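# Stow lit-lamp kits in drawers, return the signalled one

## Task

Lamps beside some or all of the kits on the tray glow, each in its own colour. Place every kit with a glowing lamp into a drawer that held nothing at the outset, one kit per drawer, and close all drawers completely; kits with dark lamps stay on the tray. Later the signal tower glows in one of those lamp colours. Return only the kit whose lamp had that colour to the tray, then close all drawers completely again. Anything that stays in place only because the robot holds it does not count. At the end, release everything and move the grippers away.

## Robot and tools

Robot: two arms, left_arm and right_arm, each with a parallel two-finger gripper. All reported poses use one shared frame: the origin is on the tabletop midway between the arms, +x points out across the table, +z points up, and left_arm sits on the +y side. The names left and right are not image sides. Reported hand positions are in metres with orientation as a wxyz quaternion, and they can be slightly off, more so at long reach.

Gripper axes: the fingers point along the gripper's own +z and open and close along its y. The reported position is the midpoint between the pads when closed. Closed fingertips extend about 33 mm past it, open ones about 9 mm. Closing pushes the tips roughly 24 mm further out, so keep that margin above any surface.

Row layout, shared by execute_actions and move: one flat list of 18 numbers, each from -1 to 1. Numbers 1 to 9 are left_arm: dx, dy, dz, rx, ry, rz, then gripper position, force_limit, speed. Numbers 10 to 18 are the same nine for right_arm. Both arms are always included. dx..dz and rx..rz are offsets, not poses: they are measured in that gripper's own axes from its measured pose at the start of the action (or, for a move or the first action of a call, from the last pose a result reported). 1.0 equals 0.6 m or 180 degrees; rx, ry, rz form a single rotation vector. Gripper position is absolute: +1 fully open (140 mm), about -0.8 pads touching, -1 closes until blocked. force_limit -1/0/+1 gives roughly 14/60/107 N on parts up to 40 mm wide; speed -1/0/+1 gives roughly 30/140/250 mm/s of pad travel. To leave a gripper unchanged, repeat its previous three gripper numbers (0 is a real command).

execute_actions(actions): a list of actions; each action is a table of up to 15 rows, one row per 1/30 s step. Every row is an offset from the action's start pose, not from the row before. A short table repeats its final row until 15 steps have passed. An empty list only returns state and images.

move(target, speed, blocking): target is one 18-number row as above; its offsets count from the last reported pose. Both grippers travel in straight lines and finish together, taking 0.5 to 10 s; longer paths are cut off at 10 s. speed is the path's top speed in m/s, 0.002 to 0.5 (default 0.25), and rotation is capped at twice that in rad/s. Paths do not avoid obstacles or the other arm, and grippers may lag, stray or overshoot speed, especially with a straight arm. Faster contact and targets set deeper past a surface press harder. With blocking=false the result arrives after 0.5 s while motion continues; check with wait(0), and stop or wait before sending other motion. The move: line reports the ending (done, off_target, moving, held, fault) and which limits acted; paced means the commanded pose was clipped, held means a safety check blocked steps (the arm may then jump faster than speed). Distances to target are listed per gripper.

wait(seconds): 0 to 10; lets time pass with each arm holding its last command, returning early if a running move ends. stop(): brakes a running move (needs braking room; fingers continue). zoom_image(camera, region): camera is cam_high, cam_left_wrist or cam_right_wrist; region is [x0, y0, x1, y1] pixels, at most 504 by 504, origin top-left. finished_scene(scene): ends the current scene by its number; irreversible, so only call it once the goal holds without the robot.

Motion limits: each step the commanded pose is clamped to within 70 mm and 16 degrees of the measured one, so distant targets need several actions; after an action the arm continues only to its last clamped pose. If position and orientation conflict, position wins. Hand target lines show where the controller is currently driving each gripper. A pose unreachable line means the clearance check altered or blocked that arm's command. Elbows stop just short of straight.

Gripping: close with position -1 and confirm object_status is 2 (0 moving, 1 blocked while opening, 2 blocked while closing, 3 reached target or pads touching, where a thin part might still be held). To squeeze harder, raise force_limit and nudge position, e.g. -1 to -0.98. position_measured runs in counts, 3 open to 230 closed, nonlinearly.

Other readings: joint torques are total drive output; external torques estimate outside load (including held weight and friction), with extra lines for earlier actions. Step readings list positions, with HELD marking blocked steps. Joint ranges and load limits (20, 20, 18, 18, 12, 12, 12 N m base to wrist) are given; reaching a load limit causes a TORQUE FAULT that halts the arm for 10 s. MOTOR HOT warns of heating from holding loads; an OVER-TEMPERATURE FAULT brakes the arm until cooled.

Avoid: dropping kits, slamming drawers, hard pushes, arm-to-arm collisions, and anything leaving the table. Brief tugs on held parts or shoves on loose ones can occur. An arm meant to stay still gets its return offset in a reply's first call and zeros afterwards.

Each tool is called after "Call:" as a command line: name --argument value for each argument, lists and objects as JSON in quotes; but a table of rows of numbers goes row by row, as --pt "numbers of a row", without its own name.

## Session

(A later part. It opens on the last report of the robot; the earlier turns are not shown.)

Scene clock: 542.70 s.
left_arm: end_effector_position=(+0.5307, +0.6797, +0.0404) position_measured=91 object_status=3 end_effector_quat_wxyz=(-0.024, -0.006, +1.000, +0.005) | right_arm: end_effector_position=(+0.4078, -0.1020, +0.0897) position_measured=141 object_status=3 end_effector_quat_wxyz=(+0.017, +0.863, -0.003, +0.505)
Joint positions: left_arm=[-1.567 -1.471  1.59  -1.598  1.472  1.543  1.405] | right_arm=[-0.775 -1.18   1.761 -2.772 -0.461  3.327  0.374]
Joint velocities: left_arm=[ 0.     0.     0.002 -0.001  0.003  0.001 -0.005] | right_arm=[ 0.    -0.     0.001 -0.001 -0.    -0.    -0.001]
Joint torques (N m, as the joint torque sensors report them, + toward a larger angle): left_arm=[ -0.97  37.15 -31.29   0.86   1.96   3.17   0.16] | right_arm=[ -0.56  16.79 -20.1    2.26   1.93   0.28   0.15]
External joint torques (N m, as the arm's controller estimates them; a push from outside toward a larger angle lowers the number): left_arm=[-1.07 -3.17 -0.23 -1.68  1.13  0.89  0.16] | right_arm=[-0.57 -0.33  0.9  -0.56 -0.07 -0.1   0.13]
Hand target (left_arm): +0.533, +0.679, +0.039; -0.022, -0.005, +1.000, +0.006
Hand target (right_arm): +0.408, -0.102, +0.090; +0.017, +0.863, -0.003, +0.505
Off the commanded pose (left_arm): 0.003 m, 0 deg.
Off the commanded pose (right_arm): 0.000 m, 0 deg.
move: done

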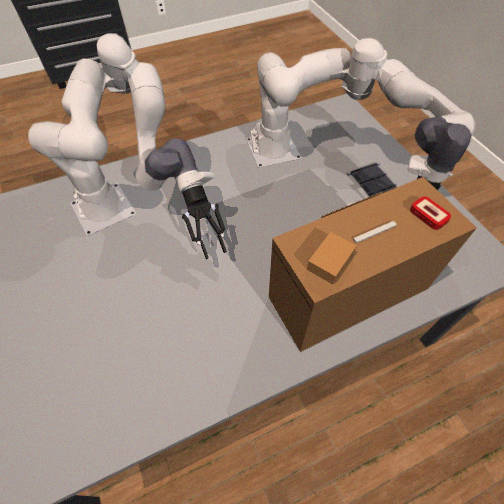

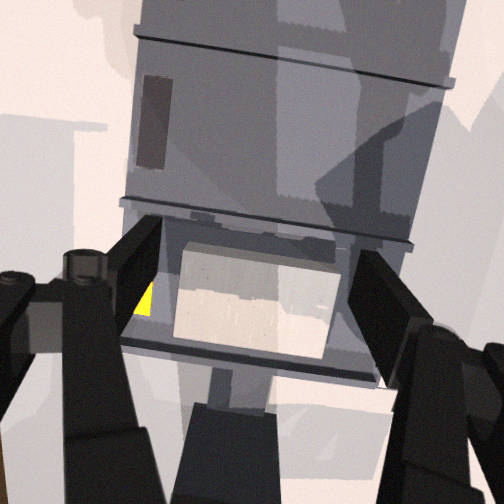

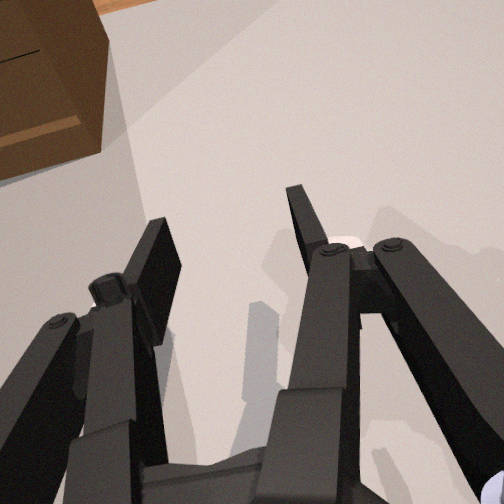

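Call:
move --target '[0,0,0,0,0,0,-1,-0.2,-0.5,0,0,0,0,0,0,-0.1,0,0]'

Call:
move --target '[0.02,-0.03,-0.35,0,0,0,-1,-0.2,-0.5,0,0,0,0,0,0,-0.1,0,0]' --speed 0.2

Call:
move --target '[-0.02,-0.44,0,0,0,0,-1,-0.2,-0.5,0,0,0,0,0,0,-0.1,0,0]' --speed 0.2

Scene clock: 545.27 s.
left_arm: end_effector_position=(+0.5311, +0.6863, +0.0442) position_measured=131 object_status=2 end_effector_quat_wxyz=(-0.022, -0.010, +1.000, +0.009) | right_arm: end_effector_position=(+0.4078, -0.1020, +0.0897) position_measured=141 object_status=3 end_effector_quat_wxyz=(+0.017, +0.863, -0.003, +0.505)
Joint positions: left_arm=[-1.563 -1.466  1.586 -1.595  1.478  1.543  1.403] | right_arm=[-0.775 -1.18   1.761 -2.772 -0.461  3.327  0.374]
Joint velocities: left_arm=[-0.001 -0.     0.     0.001 -0.    -0.     0.001] | right_arm=[ 0.001 -0.    -0.001 -0.001 -0.    -0.001  0.001]
Joint torques (N m, as the joint torque sensors report them, + toward a larger angle): left_arm=[ -2.59  33.99 -31.44   1.48  -0.44   2.13   0.17] | right_arm=[ -0.47  16.65 -19.96   2.3    1.95   0.24   0.12]
External joint torques (N m, as the arm's controller estimates them; a push from outside toward a larger angle lowers the number): left_arm=[-2.54 -6.45 -0.34 -1.07 -1.28 -0.17  0.16] | right_arm=[-0.49 -0.49  1.1  -0.51 -0.06 -0.14  0.09]
Hand target (left_arm): +0.531, +0.680, +0.040; -0.024, -0.006, +1.000, +0.005
Hand target (right_arm): +0.408, -0.102, +0.090; +0.017, +0.863, -0.003, +0.505
Off the commanded pose (left_arm): 0.008 m, 1 deg.
Off the commanded pose (right_arm): 0.000 m, 0 deg.
move: off_target (left_arm)

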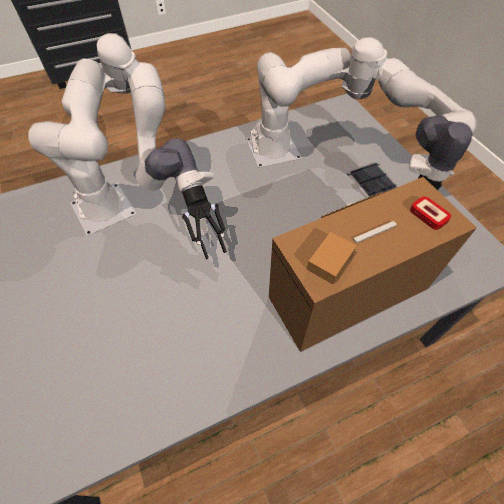

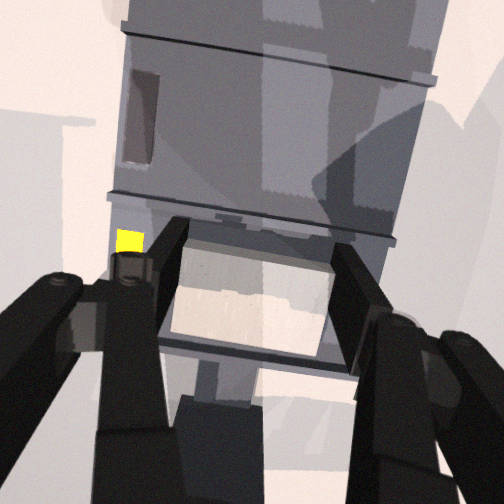

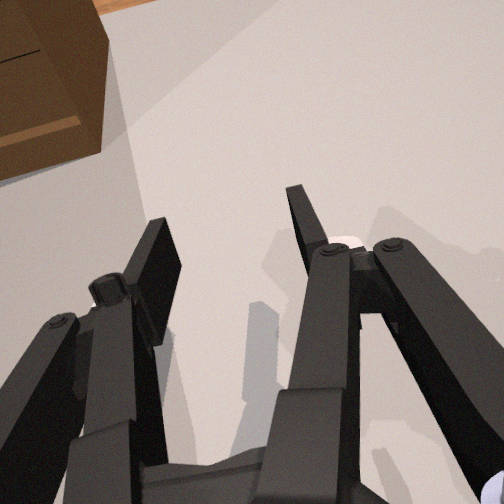

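Scene clock: 546.97 s.
left_arm: end_effector_position=(+0.5282, +0.6668, +0.2555) position_measured=131 object_status=2 end_effector_quat_wxyz=(-0.019, -0.013, +1.000, +0.009) | right_arm: end_effector_position=(+0.4078, -0.1020, +0.0897) position_measured=141 object_status=3 end_effector_quat_wxyz=(+0.017, +0.863, -0.003, +0.505)
Joint positions: left_arm=[-1.632 -1.219  1.363 -1.417  1.258  1.284  1.429] | right_arm=[-0.775 -1.18   1.761 -2.772 -0.461  3.327  0.374]
Joint velocities: left_arm=[-0.002  0.    -0.001 -0.001  0.001 -0.012  0.006] | right_arm=[-0.001 -0.     0.001  0.001 -0.     0.    -0.   ]
Joint torques (N m, as the joint torque sensors report them, + toward a larger angle): left_arm=[ -1.18  36.79 -29.48   7.56  -0.31   1.89   0.19] | right_arm=[ -0.58  16.65 -20.19   2.13   1.95   0.26   0.12]
External joint torques (N m, as the arm's controller estimates them; a push from outside toward a larger angle lowers the number): left_arm=[-1.14 -3.13 -1.9   1.92 -1.14 -0.43  0.19] | right_arm=[-0.6  -0.47  0.83 -0.71 -0.06 -0.12  0.1 ]
Hand target (left_arm): +0.528, +0.665, +0.255; -0.021, -0.010, +1.000, +0.007
Hand target (right_arm): +0.408, -0.102, +0.090; +0.017, +0.863, -0.003, +0.505
Off the commanded pose (left_arm): 0.003 m, 1 deg.
Off the commanded pose (right_arm): 0.000 m, 0 deg.
move: done

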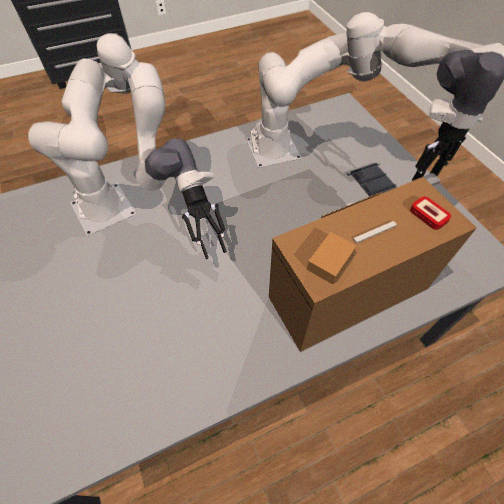

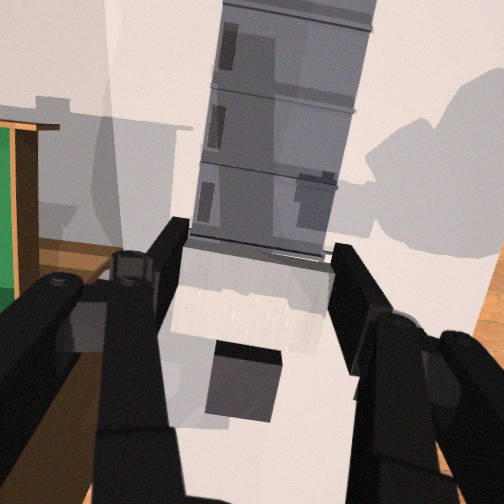

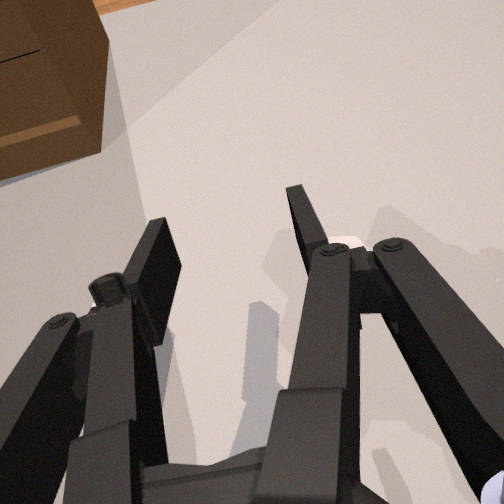

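Scene clock: 549.10 s.
left_arm: end_effector_position=(+0.5454, +0.4030, +0.2549) position_measured=131 object_status=2 end_effector_quat_wxyz=(-0.015, -0.006, +1.000, +0.010) | right_arm: end_effector_position=(+0.4078, -0.1020, +0.0897) position_measured=141 object_status=3 end_effector_quat_wxyz=(+0.017, +0.863, -0.003, +0.505)
Joint positions: left_arm=[-1.851 -1.161  1.34  -1.666  1.133  1.364  0.963] | right_arm=[-0.775 -1.18   1.761 -2.772 -0.461  3.327  0.374]
Joint velocities: left_arm=[ 0.001  0.    -0.001 -0.     0.    -0.001 -0.03 ] | right_arm=[ 0.002 -0.001  0.    -0.001 -0.001  0.     0.001]
Joint torques (N m, as the joint torque sensors report them, + toward a larger angle): left_arm=[  1.58  30.37 -30.52   8.7    0.     2.75  -0.2 ] | right_arm=[ -0.65  16.78 -19.96   2.24   1.93   0.24   0.13]
External joint torques (N m, as the arm's controller estimates them; a push from outside toward a larger angle lowers the number): left_arm=[ 1.66 -2.41 -2.09  0.05 -0.78  0.39 -0.2 ] | right_arm=[-0.68 -0.33  1.02 -0.51 -0.06 -0.13  0.1 ]
Hand target (left_arm): +0.546, +0.402, +0.255; -0.014, -0.012, +1.000, +0.008
Hand target (right_arm): +0.408, -0.102, +0.090; +0.017, +0.863, -0.003, +0.505
Off the commanded pose (left_arm): 0.005 m, 1 deg.
Off the commanded pose (right_arm): 0.000 m, 0 deg.
move: off_target (left_arm)

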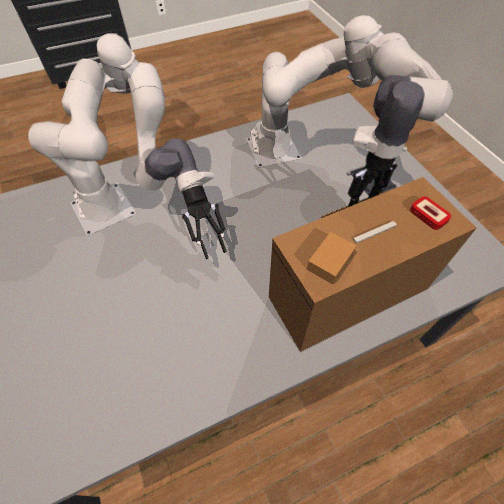

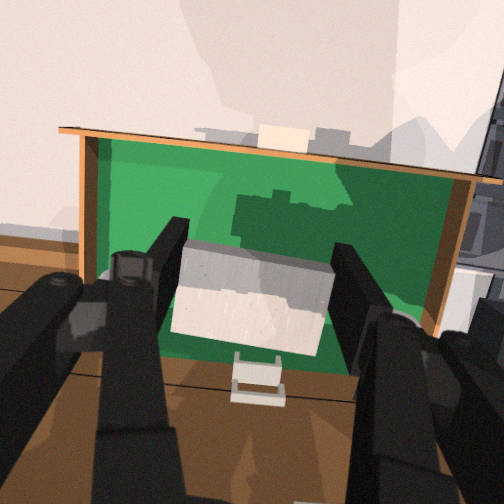

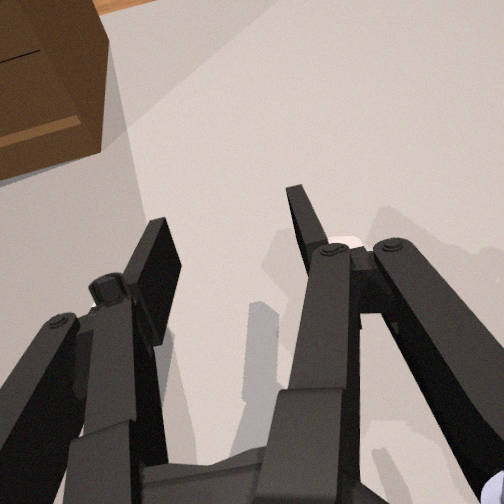

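Descend to ≈.192.

Call:
move --target '[0,0,0.095,0,0,0,-1,-0.2,-0.5,0,0,0,0,0,0,-0.1,0,0]' --speed 0.06

Call:
move --target '[0,0,0.011,0,0,0,-1,-0.2,-0.5,0,0,0,0,0,0,-0.1,0,0]' --speed 0.015

Call:
move --target '[0,0,0,0,0,0,0.3,-0.2,-0.5,0,0,0,0,0,0,-0.1,0,0]'

Call:
move --target '[0.01,0,-0.075,0,0,0,0.3,-0.2,-0.5,0,0,0,0,0,0,-0.1,0,0]' --speed 0.1

Call:
move --target '[0.17,0.017,0,0,-0.15,0,-0.2,-0.2,-0.5,0,0,0,0,0,0,-0.1,0,0]' --speed 0.2

Scene clock: 553.40 s.
left_arm: end_effector_position=(+0.5425, +0.4031, +0.1981) position_measured=131 object_status=2 end_effector_quat_wxyz=(-0.018, -0.002, +1.000, +0.010) | right_arm: end_effector_position=(+0.4078, -0.1020, +0.0897) position_measured=141 object_status=3 end_effector_quat_wxyz=(+0.017, +0.863, -0.003, +0.505)
Joint positions: left_arm=[-1.821 -1.222  1.399 -1.763  1.19   1.438  0.941] | right_arm=[-0.775 -1.18   1.761 -2.772 -0.461  3.327  0.374]
Joint velocities: left_arm=[ 0.001 -0.001  0.001 -0.002  0.004  0.015 -0.005] | right_arm=[ 0.001  0.    -0.     0.001 -0.001 -0.001 -0.001]
Joint torques (N m, as the joint torque sensors report them, + toward a larger angle): left_arm=[  2.09  28.88 -31.2    6.7    1.79   2.7   -0.11] | right_arm=[ -0.7   16.77 -20.08   2.31   1.91   0.27   0.11]
External joint torques (N m, as the arm's controller estimates them; a push from outside toward a larger angle lowers the number): left_arm=[ 2.04 -3.53 -1.57 -1.32  1.01  0.37 -0.11] | right_arm=[-0.81 -0.39  0.94 -0.57 -0.09 -0.13  0.09]
Hand target (left_arm): +0.544, +0.404, +0.198; -0.014, -0.006, +1.000, +0.011
Hand target (right_arm): +0.408, -0.102, +0.090; +0.017, +0.863, -0.003, +0.505
Off the commanded pose (left_arm): 0.002 m, 0 deg.
Off the commanded pose (right_arm): 0.000 m, 0 deg.
move: done

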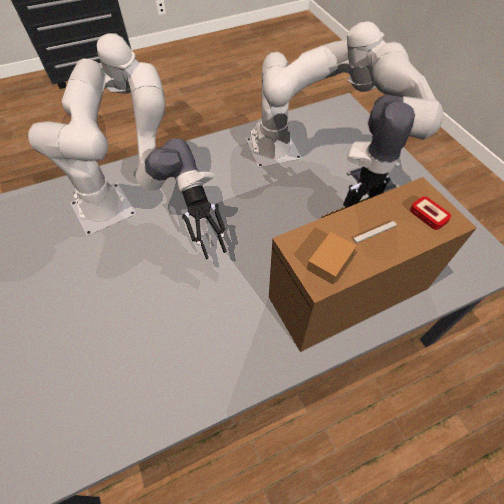

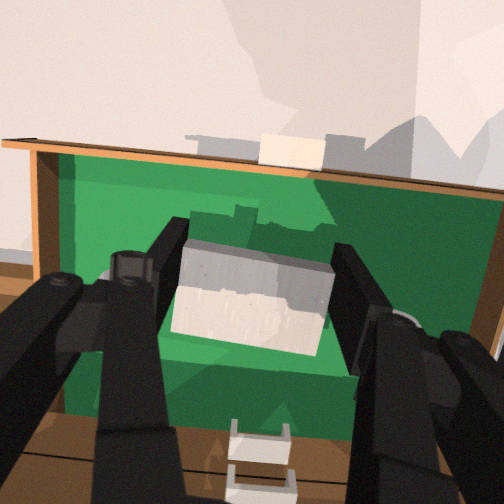

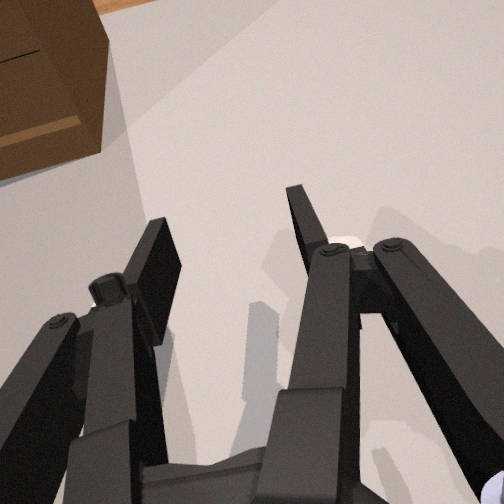

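Scene clock: 554.10 s.
left_arm: end_effector_position=(+0.5411, +0.4021, +0.1923) position_measured=131 object_status=2 end_effector_quat_wxyz=(-0.020, -0.001, +1.000, +0.010) | right_arm: end_effector_position=(+0.4078, -0.1020, +0.0897) position_measured=141 object_status=3 end_effector_quat_wxyz=(+0.017, +0.863, -0.003, +0.505)
Joint positions: left_arm=[-1.82  -1.226  1.407 -1.771  1.192  1.444  0.94 ] | right_arm=[-0.775 -1.18   1.761 -2.772 -0.461  3.327  0.374]
Joint velocities: left_arm=[ 0.001  0.    -0.     0.     0.     0.007  0.002] | right_arm=[ 0.    -0.001 -0.001  0.     0.     0.    -0.   ]
Joint torques (N m, as the joint torque sensors report them, + toward a larger angle): left_arm=[  2.63  28.83 -31.33   6.3    1.66   2.72  -0.06] | right_arm=[ -0.62  16.9  -19.89   2.32   1.96   0.27   0.16]
External joint torques (N m, as the arm's controller estimates them; a push from outside toward a larger angle lowers the number): left_arm=[ 2.71 -3.65 -1.51 -1.65  0.89  0.38 -0.06] | right_arm=[-0.58 -0.21  1.17 -0.47 -0.05 -0.11  0.13]
Hand target (left_arm): +0.542, +0.403, +0.192; -0.018, -0.002, +1.000, +0.010
Hand target (right_arm): +0.408, -0.102, +0.090; +0.017, +0.863, -0.003, +0.505
Off the commanded pose (left_arm): 0.002 m, 0 deg.
Off the commanded pose (right_arm): 0.000 m, 0 deg.
move: done

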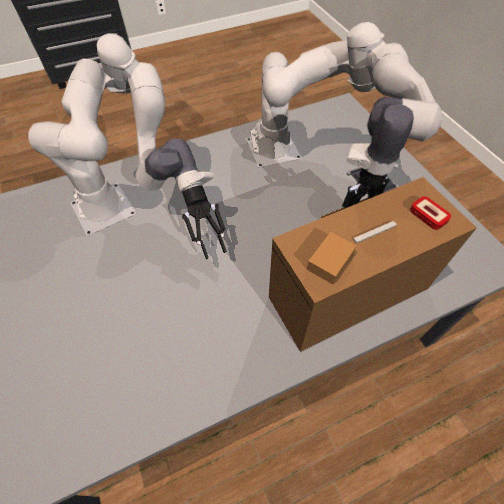

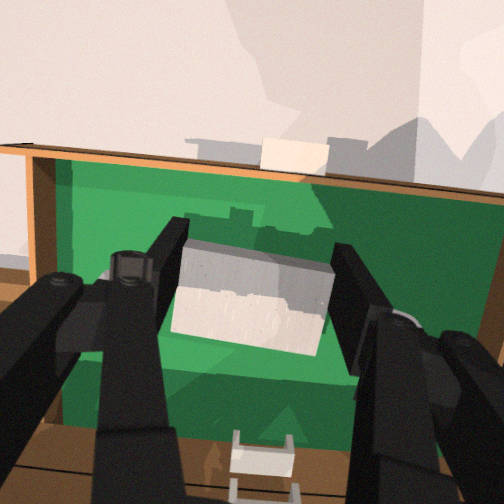

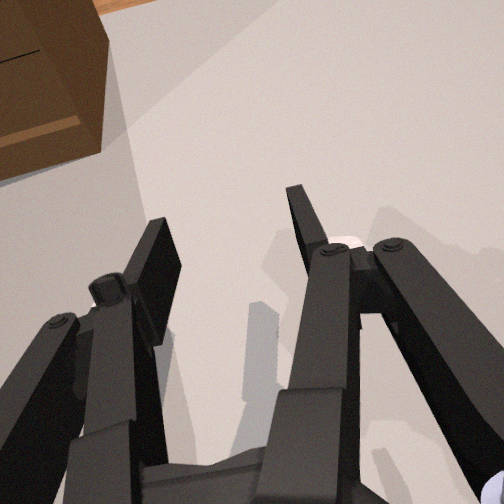

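Scene clock: 554.60 s.
left_arm: end_effector_position=(+0.5411, +0.4021, +0.1923) position_measured=91 object_status=0 end_effector_quat_wxyz=(-0.020, -0.001, +1.000, +0.010) | right_arm: end_effector_position=(+0.4078, -0.1020, +0.0897) position_measured=141 object_status=3 end_effector_quat_wxyz=(+0.017, +0.863, -0.003, +0.505)
Joint positions: left_arm=[-1.82  -1.226  1.407 -1.771  1.192  1.444  0.94 ] | right_arm=[-0.775 -1.18   1.761 -2.772 -0.461  3.327  0.374]
Joint velocities: left_arm=[ 0.001 -0.001 -0.     0.001  0.     0.001 -0.001] | right_arm=[ 0.     0.    -0.001 -0.001  0.001 -0.     0.001]
Joint torques (N m, as the joint torque sensors report them, + toward a larger angle): left_arm=[  0.06  29.56 -31.46   7.84   0.56   2.26   0.08] | right_arm=[ -0.6   16.9  -19.98   2.36   1.93   0.29   0.09]
External joint torques (N m, as the arm's controller estimates them; a push from outside toward a larger angle lowers the number): left_arm=[-0.06 -2.81 -1.74 -0.17 -0.22 -0.07  0.08] | right_arm=[-0.55 -0.22  1.08 -0.41 -0.08 -0.08  0.07]
Hand target (left_arm): +0.541, +0.402, +0.192; -0.020, -0.001, +1.000, +0.010
Hand target (right_arm): +0.408, -0.102, +0.090; +0.017, +0.863, -0.003, +0.505
Off the commanded pose (left_arm): 0.000 m, 0 deg.
Off the commanded pose (right_arm): 0.000 m, 0 deg.
move: done

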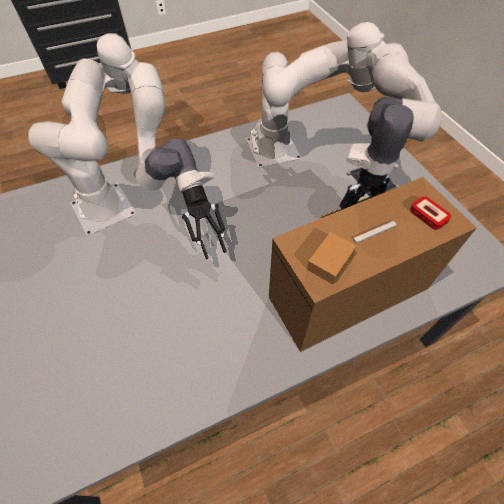

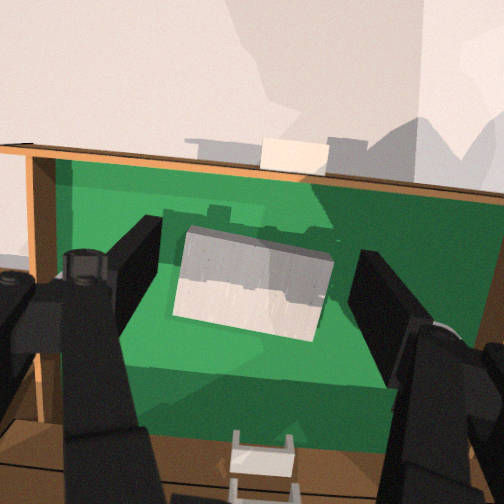

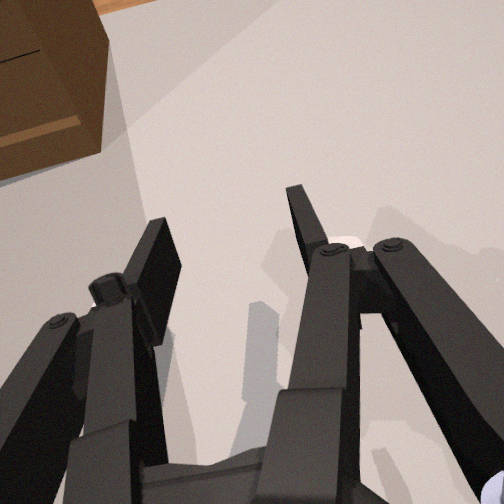

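Scene clock: 555.50 s.
left_arm: end_effector_position=(+0.5381, +0.4027, +0.2370) position_measured=91 object_status=3 end_effector_quat_wxyz=(-0.017, -0.004, +1.000, +0.010) | right_arm: end_effector_position=(+0.4078, -0.1020, +0.0897) position_measured=141 object_status=3 end_effector_quat_wxyz=(+0.017, +0.863, -0.003, +0.505)
Joint positions: left_arm=[-1.825 -1.181  1.349 -1.721  1.144  1.386  0.949] | right_arm=[-0.775 -1.18   1.761 -2.772 -0.461  3.327  0.374]
Joint velocities: left_arm=[-0.001  0.001 -0.     0.001 -0.    -0.013  0.002] | right_arm=[-0.001 -0.001  0.001  0.002  0.002 -0.001 -0.001]
Joint torques (N m, as the joint torque sensors report them, + toward a larger angle): left_arm=[ -1.69  29.76 -30.63   9.6   -0.45   1.8    0.22] | right_arm=[ -0.4   16.99 -20.26   2.2    1.94   0.24   0.12]
External joint torques (N m, as the arm's controller estimates them; a push from outside toward a larger angle lowers the number): left_arm=[-1.65 -2.4  -1.67  1.   -1.23 -0.55  0.22] | right_arm=[-0.36 -0.15  0.79 -0.63 -0.07 -0.14  0.09]
Hand target (left_arm): +0.537, +0.401, +0.238; -0.020, -0.001, +1.000, +0.010
Hand target (right_arm): +0.408, -0.102, +0.090; +0.017, +0.863, -0.003, +0.505
Off the commanded pose (left_arm): 0.002 m, 0 deg.
Off the commanded pose (right_arm): 0.000 m, 0 deg.
move: done

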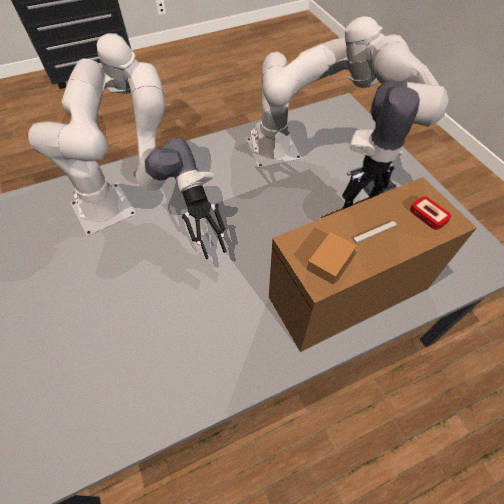

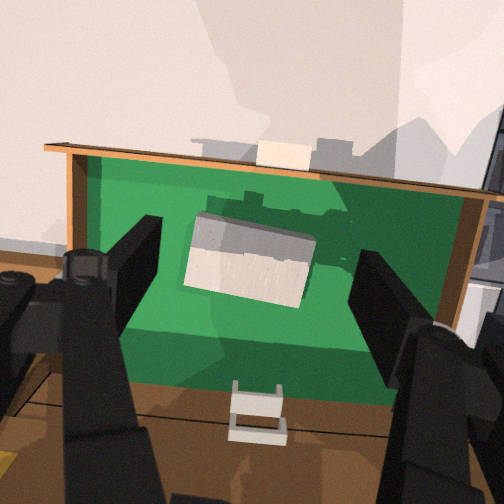

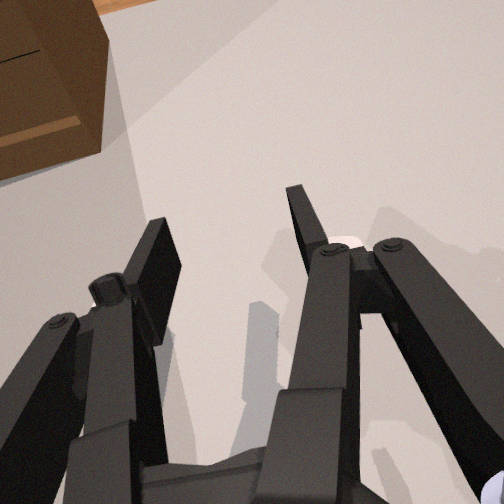

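Scene clock: 557.20 s.
left_arm: end_effector_position=(+0.4361, +0.4178, +0.2381) position_measured=154 object_status=3 end_effector_quat_wxyz=(+0.211, +0.000, +0.977, +0.013) | right_arm: end_effector_position=(+0.4078, -0.1020, +0.0897) position_measured=141 object_status=3 end_effector_quat_wxyz=(+0.017, +0.863, -0.003, +0.505)
Joint positions: left_arm=[-1.18  -1.483  1.087 -2.563  1.431  1.672  0.784] | right_arm=[-0.775 -1.18   1.761 -2.772 -0.461  3.327  0.374]
Joint velocities: left_arm=[ 0.001 -0.002  0.    -0.002  0.009  0.011 -0.021] | right_arm=[ 0.002  0.001 -0.001  0.001 -0.001  0.     0.001]
Joint torques (N m, as the joint torque sensors report them, + toward a larger angle): left_arm=[  2.04  14.34 -26.07   7.11   2.22   3.32  -0.03] | right_arm=[ -0.62  17.06 -20.06   1.92   1.95   0.24   0.15]
External joint torques (N m, as the arm's controller estimates them; a push from outside toward a larger angle lowers the number): left_arm=[ 1.99 -2.65 -2.07 -2.2   0.82  0.43 -0.02] | right_arm=[-0.7  -0.1   0.97 -0.94 -0.05 -0.15  0.12]
Hand target (left_arm): +0.437, +0.418, +0.240; +0.215, -0.005, +0.977, +0.012
Hand target (right_arm): +0.408, -0.102, +0.090; +0.017, +0.863, -0.003, +0.505
Off the commanded pose (left_arm): 0.006 m, 1 deg.
Off the commanded pose (right_arm): 0.000 m, 0 deg.
move: off_target (left_arm)

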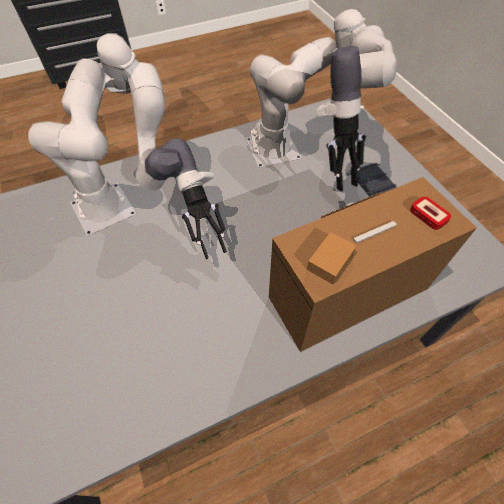

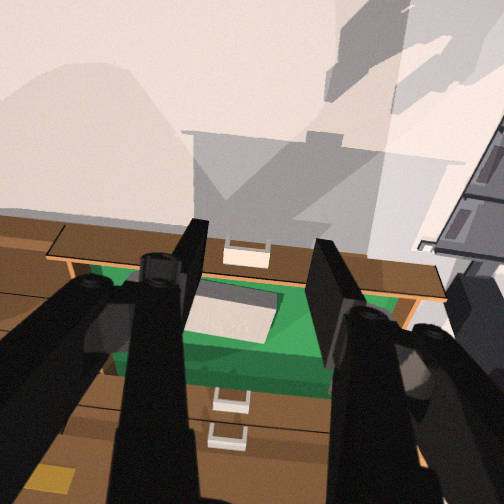

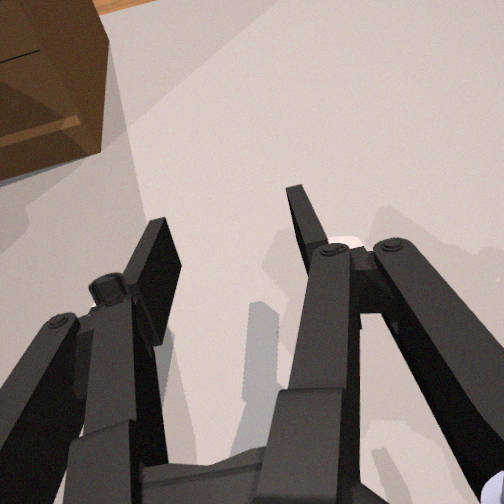

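Call:
move --target '[0.024,-0.005,0.09,0,-0.075,0,-0.2,-0.2,-0.5,0,0,0,0,0,0,-0.1,0,0]' --speed 0.1

Call:
move --target '[-0.112,0.005,0.087,0,-0.06,0,-0.2,-0.2,-0.5,0,0,0,0,0,0,-0.1,0,0]' --speed 0.05

Scene clock: 560.17 s.
left_arm: end_effector_position=(+0.4439, +0.4188, +0.1793) position_measured=154 object_status=3 end_effector_quat_wxyz=(+0.319, +0.002, +0.948, +0.015) | right_arm: end_effector_position=(+0.4078, -0.1020, +0.0897) position_measured=141 object_status=3 end_effector_quat_wxyz=(+0.017, +0.863, -0.003, +0.505)
Joint positions: left_arm=[-0.989 -1.648  1.345 -2.805  1.871  1.86   0.746] | right_arm=[-0.775 -1.18   1.761 -2.772 -0.461  3.327  0.374]
Joint velocities: left_arm=[ 0.001 -0.005  0.002 -0.001  0.012  0.003 -0.003] | right_arm=[ 0.     0.001  0.001 -0.    -0.     0.     0.001]
Joint torques (N m, as the joint torque sensors report them, + toward a larger angle): left_arm=[  2.28  11.76 -22.3    1.72   2.35   3.39  -0.14] | right_arm=[ -0.64  16.68 -20.02   2.23   1.95   0.28   0.11]
External joint torques (N m, as the arm's controller estimates them; a push from outside toward a larger angle lowers the number): left_arm=[ 2.25 -2.48 -0.3  -1.71  0.92  0.5  -0.13] | right_arm=[-0.61 -0.46  1.02 -0.53 -0.05 -0.1   0.09]
Hand target (left_arm): +0.444, +0.418, +0.180; +0.322, +0.000, +0.947, +0.014
Hand target (right_arm): +0.408, -0.102, +0.090; +0.017, +0.863, -0.003, +0.505
Off the commanded pose (left_arm): 0.005 m, 1 deg.
Off the commanded pose (right_arm): 0.000 m, 0 deg.
move: off_target (left_arm)

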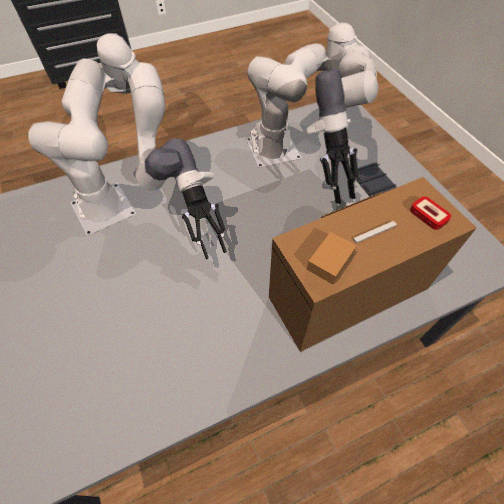

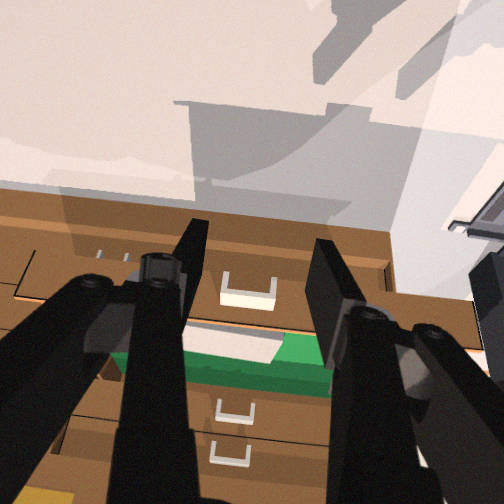

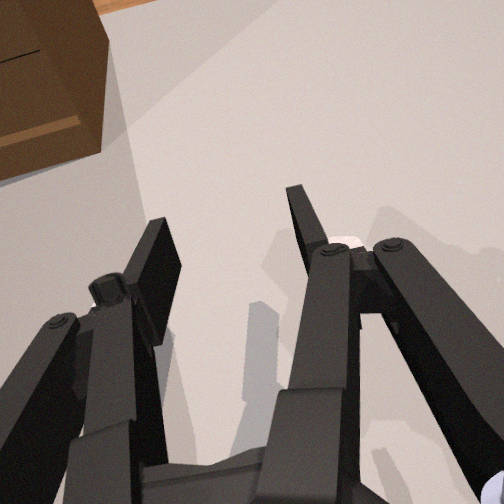

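Scene clock: 562.47 s.
left_arm: end_effector_position=(+0.5267, +0.4216, +0.1753) position_measured=154 object_status=3 end_effector_quat_wxyz=(+0.403, +0.003, +0.915, +0.016) | right_arm: end_effector_position=(+0.4078, -0.1020, +0.0897) position_measured=141 object_status=3 end_effector_quat_wxyz=(+0.017, +0.863, -0.003, +0.505)
Joint positions: left_arm=[-1.121 -1.721  1.514 -2.677  2.215  1.971  0.711] | right_arm=[-0.775 -1.18   1.761 -2.772 -0.461  3.327  0.374]
Joint velocities: left_arm=[-0.003 -0.01   0.001  0.002  0.011  0.    -0.001] | right_arm=[-0.001  0.001  0.002 -0.     0.     0.001 -0.   ]
Joint torques (N m, as the joint torque sensors report them, + toward a larger angle): left_arm=[ -1.4   12.83 -25.78   0.09   2.65   3.66   0.01] | right_arm=[ -0.36  16.74 -19.98   2.21   1.96   0.23   0.14]
External joint torques (N m, as the arm's controller estimates them; a push from outside toward a larger angle lowers the number): left_arm=[-1.29 -3.15 -0.98  1.74  1.3   0.88  0.03] | right_arm=[-0.34 -0.41  1.06 -0.56 -0.05 -0.14  0.12]
Hand target (left_arm): +0.529, +0.421, +0.177; +0.407, +0.003, +0.913, +0.014
Hand target (right_arm): +0.408, -0.102, +0.090; +0.017, +0.863, -0.003, +0.505
Off the commanded pose (left_arm): 0.004 m, 1 deg.
Off the commanded pose (right_arm): 0.000 m, 0 deg.
move: off_target (left_arm)

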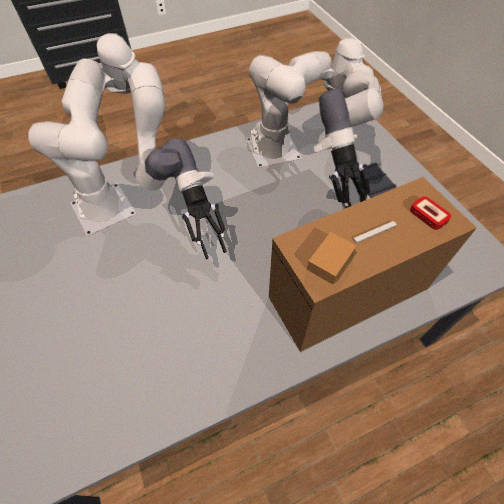

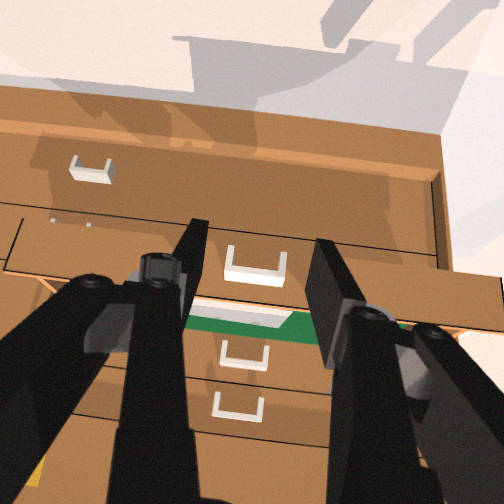

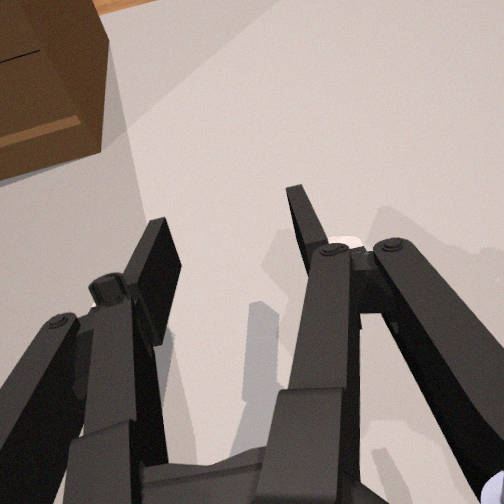

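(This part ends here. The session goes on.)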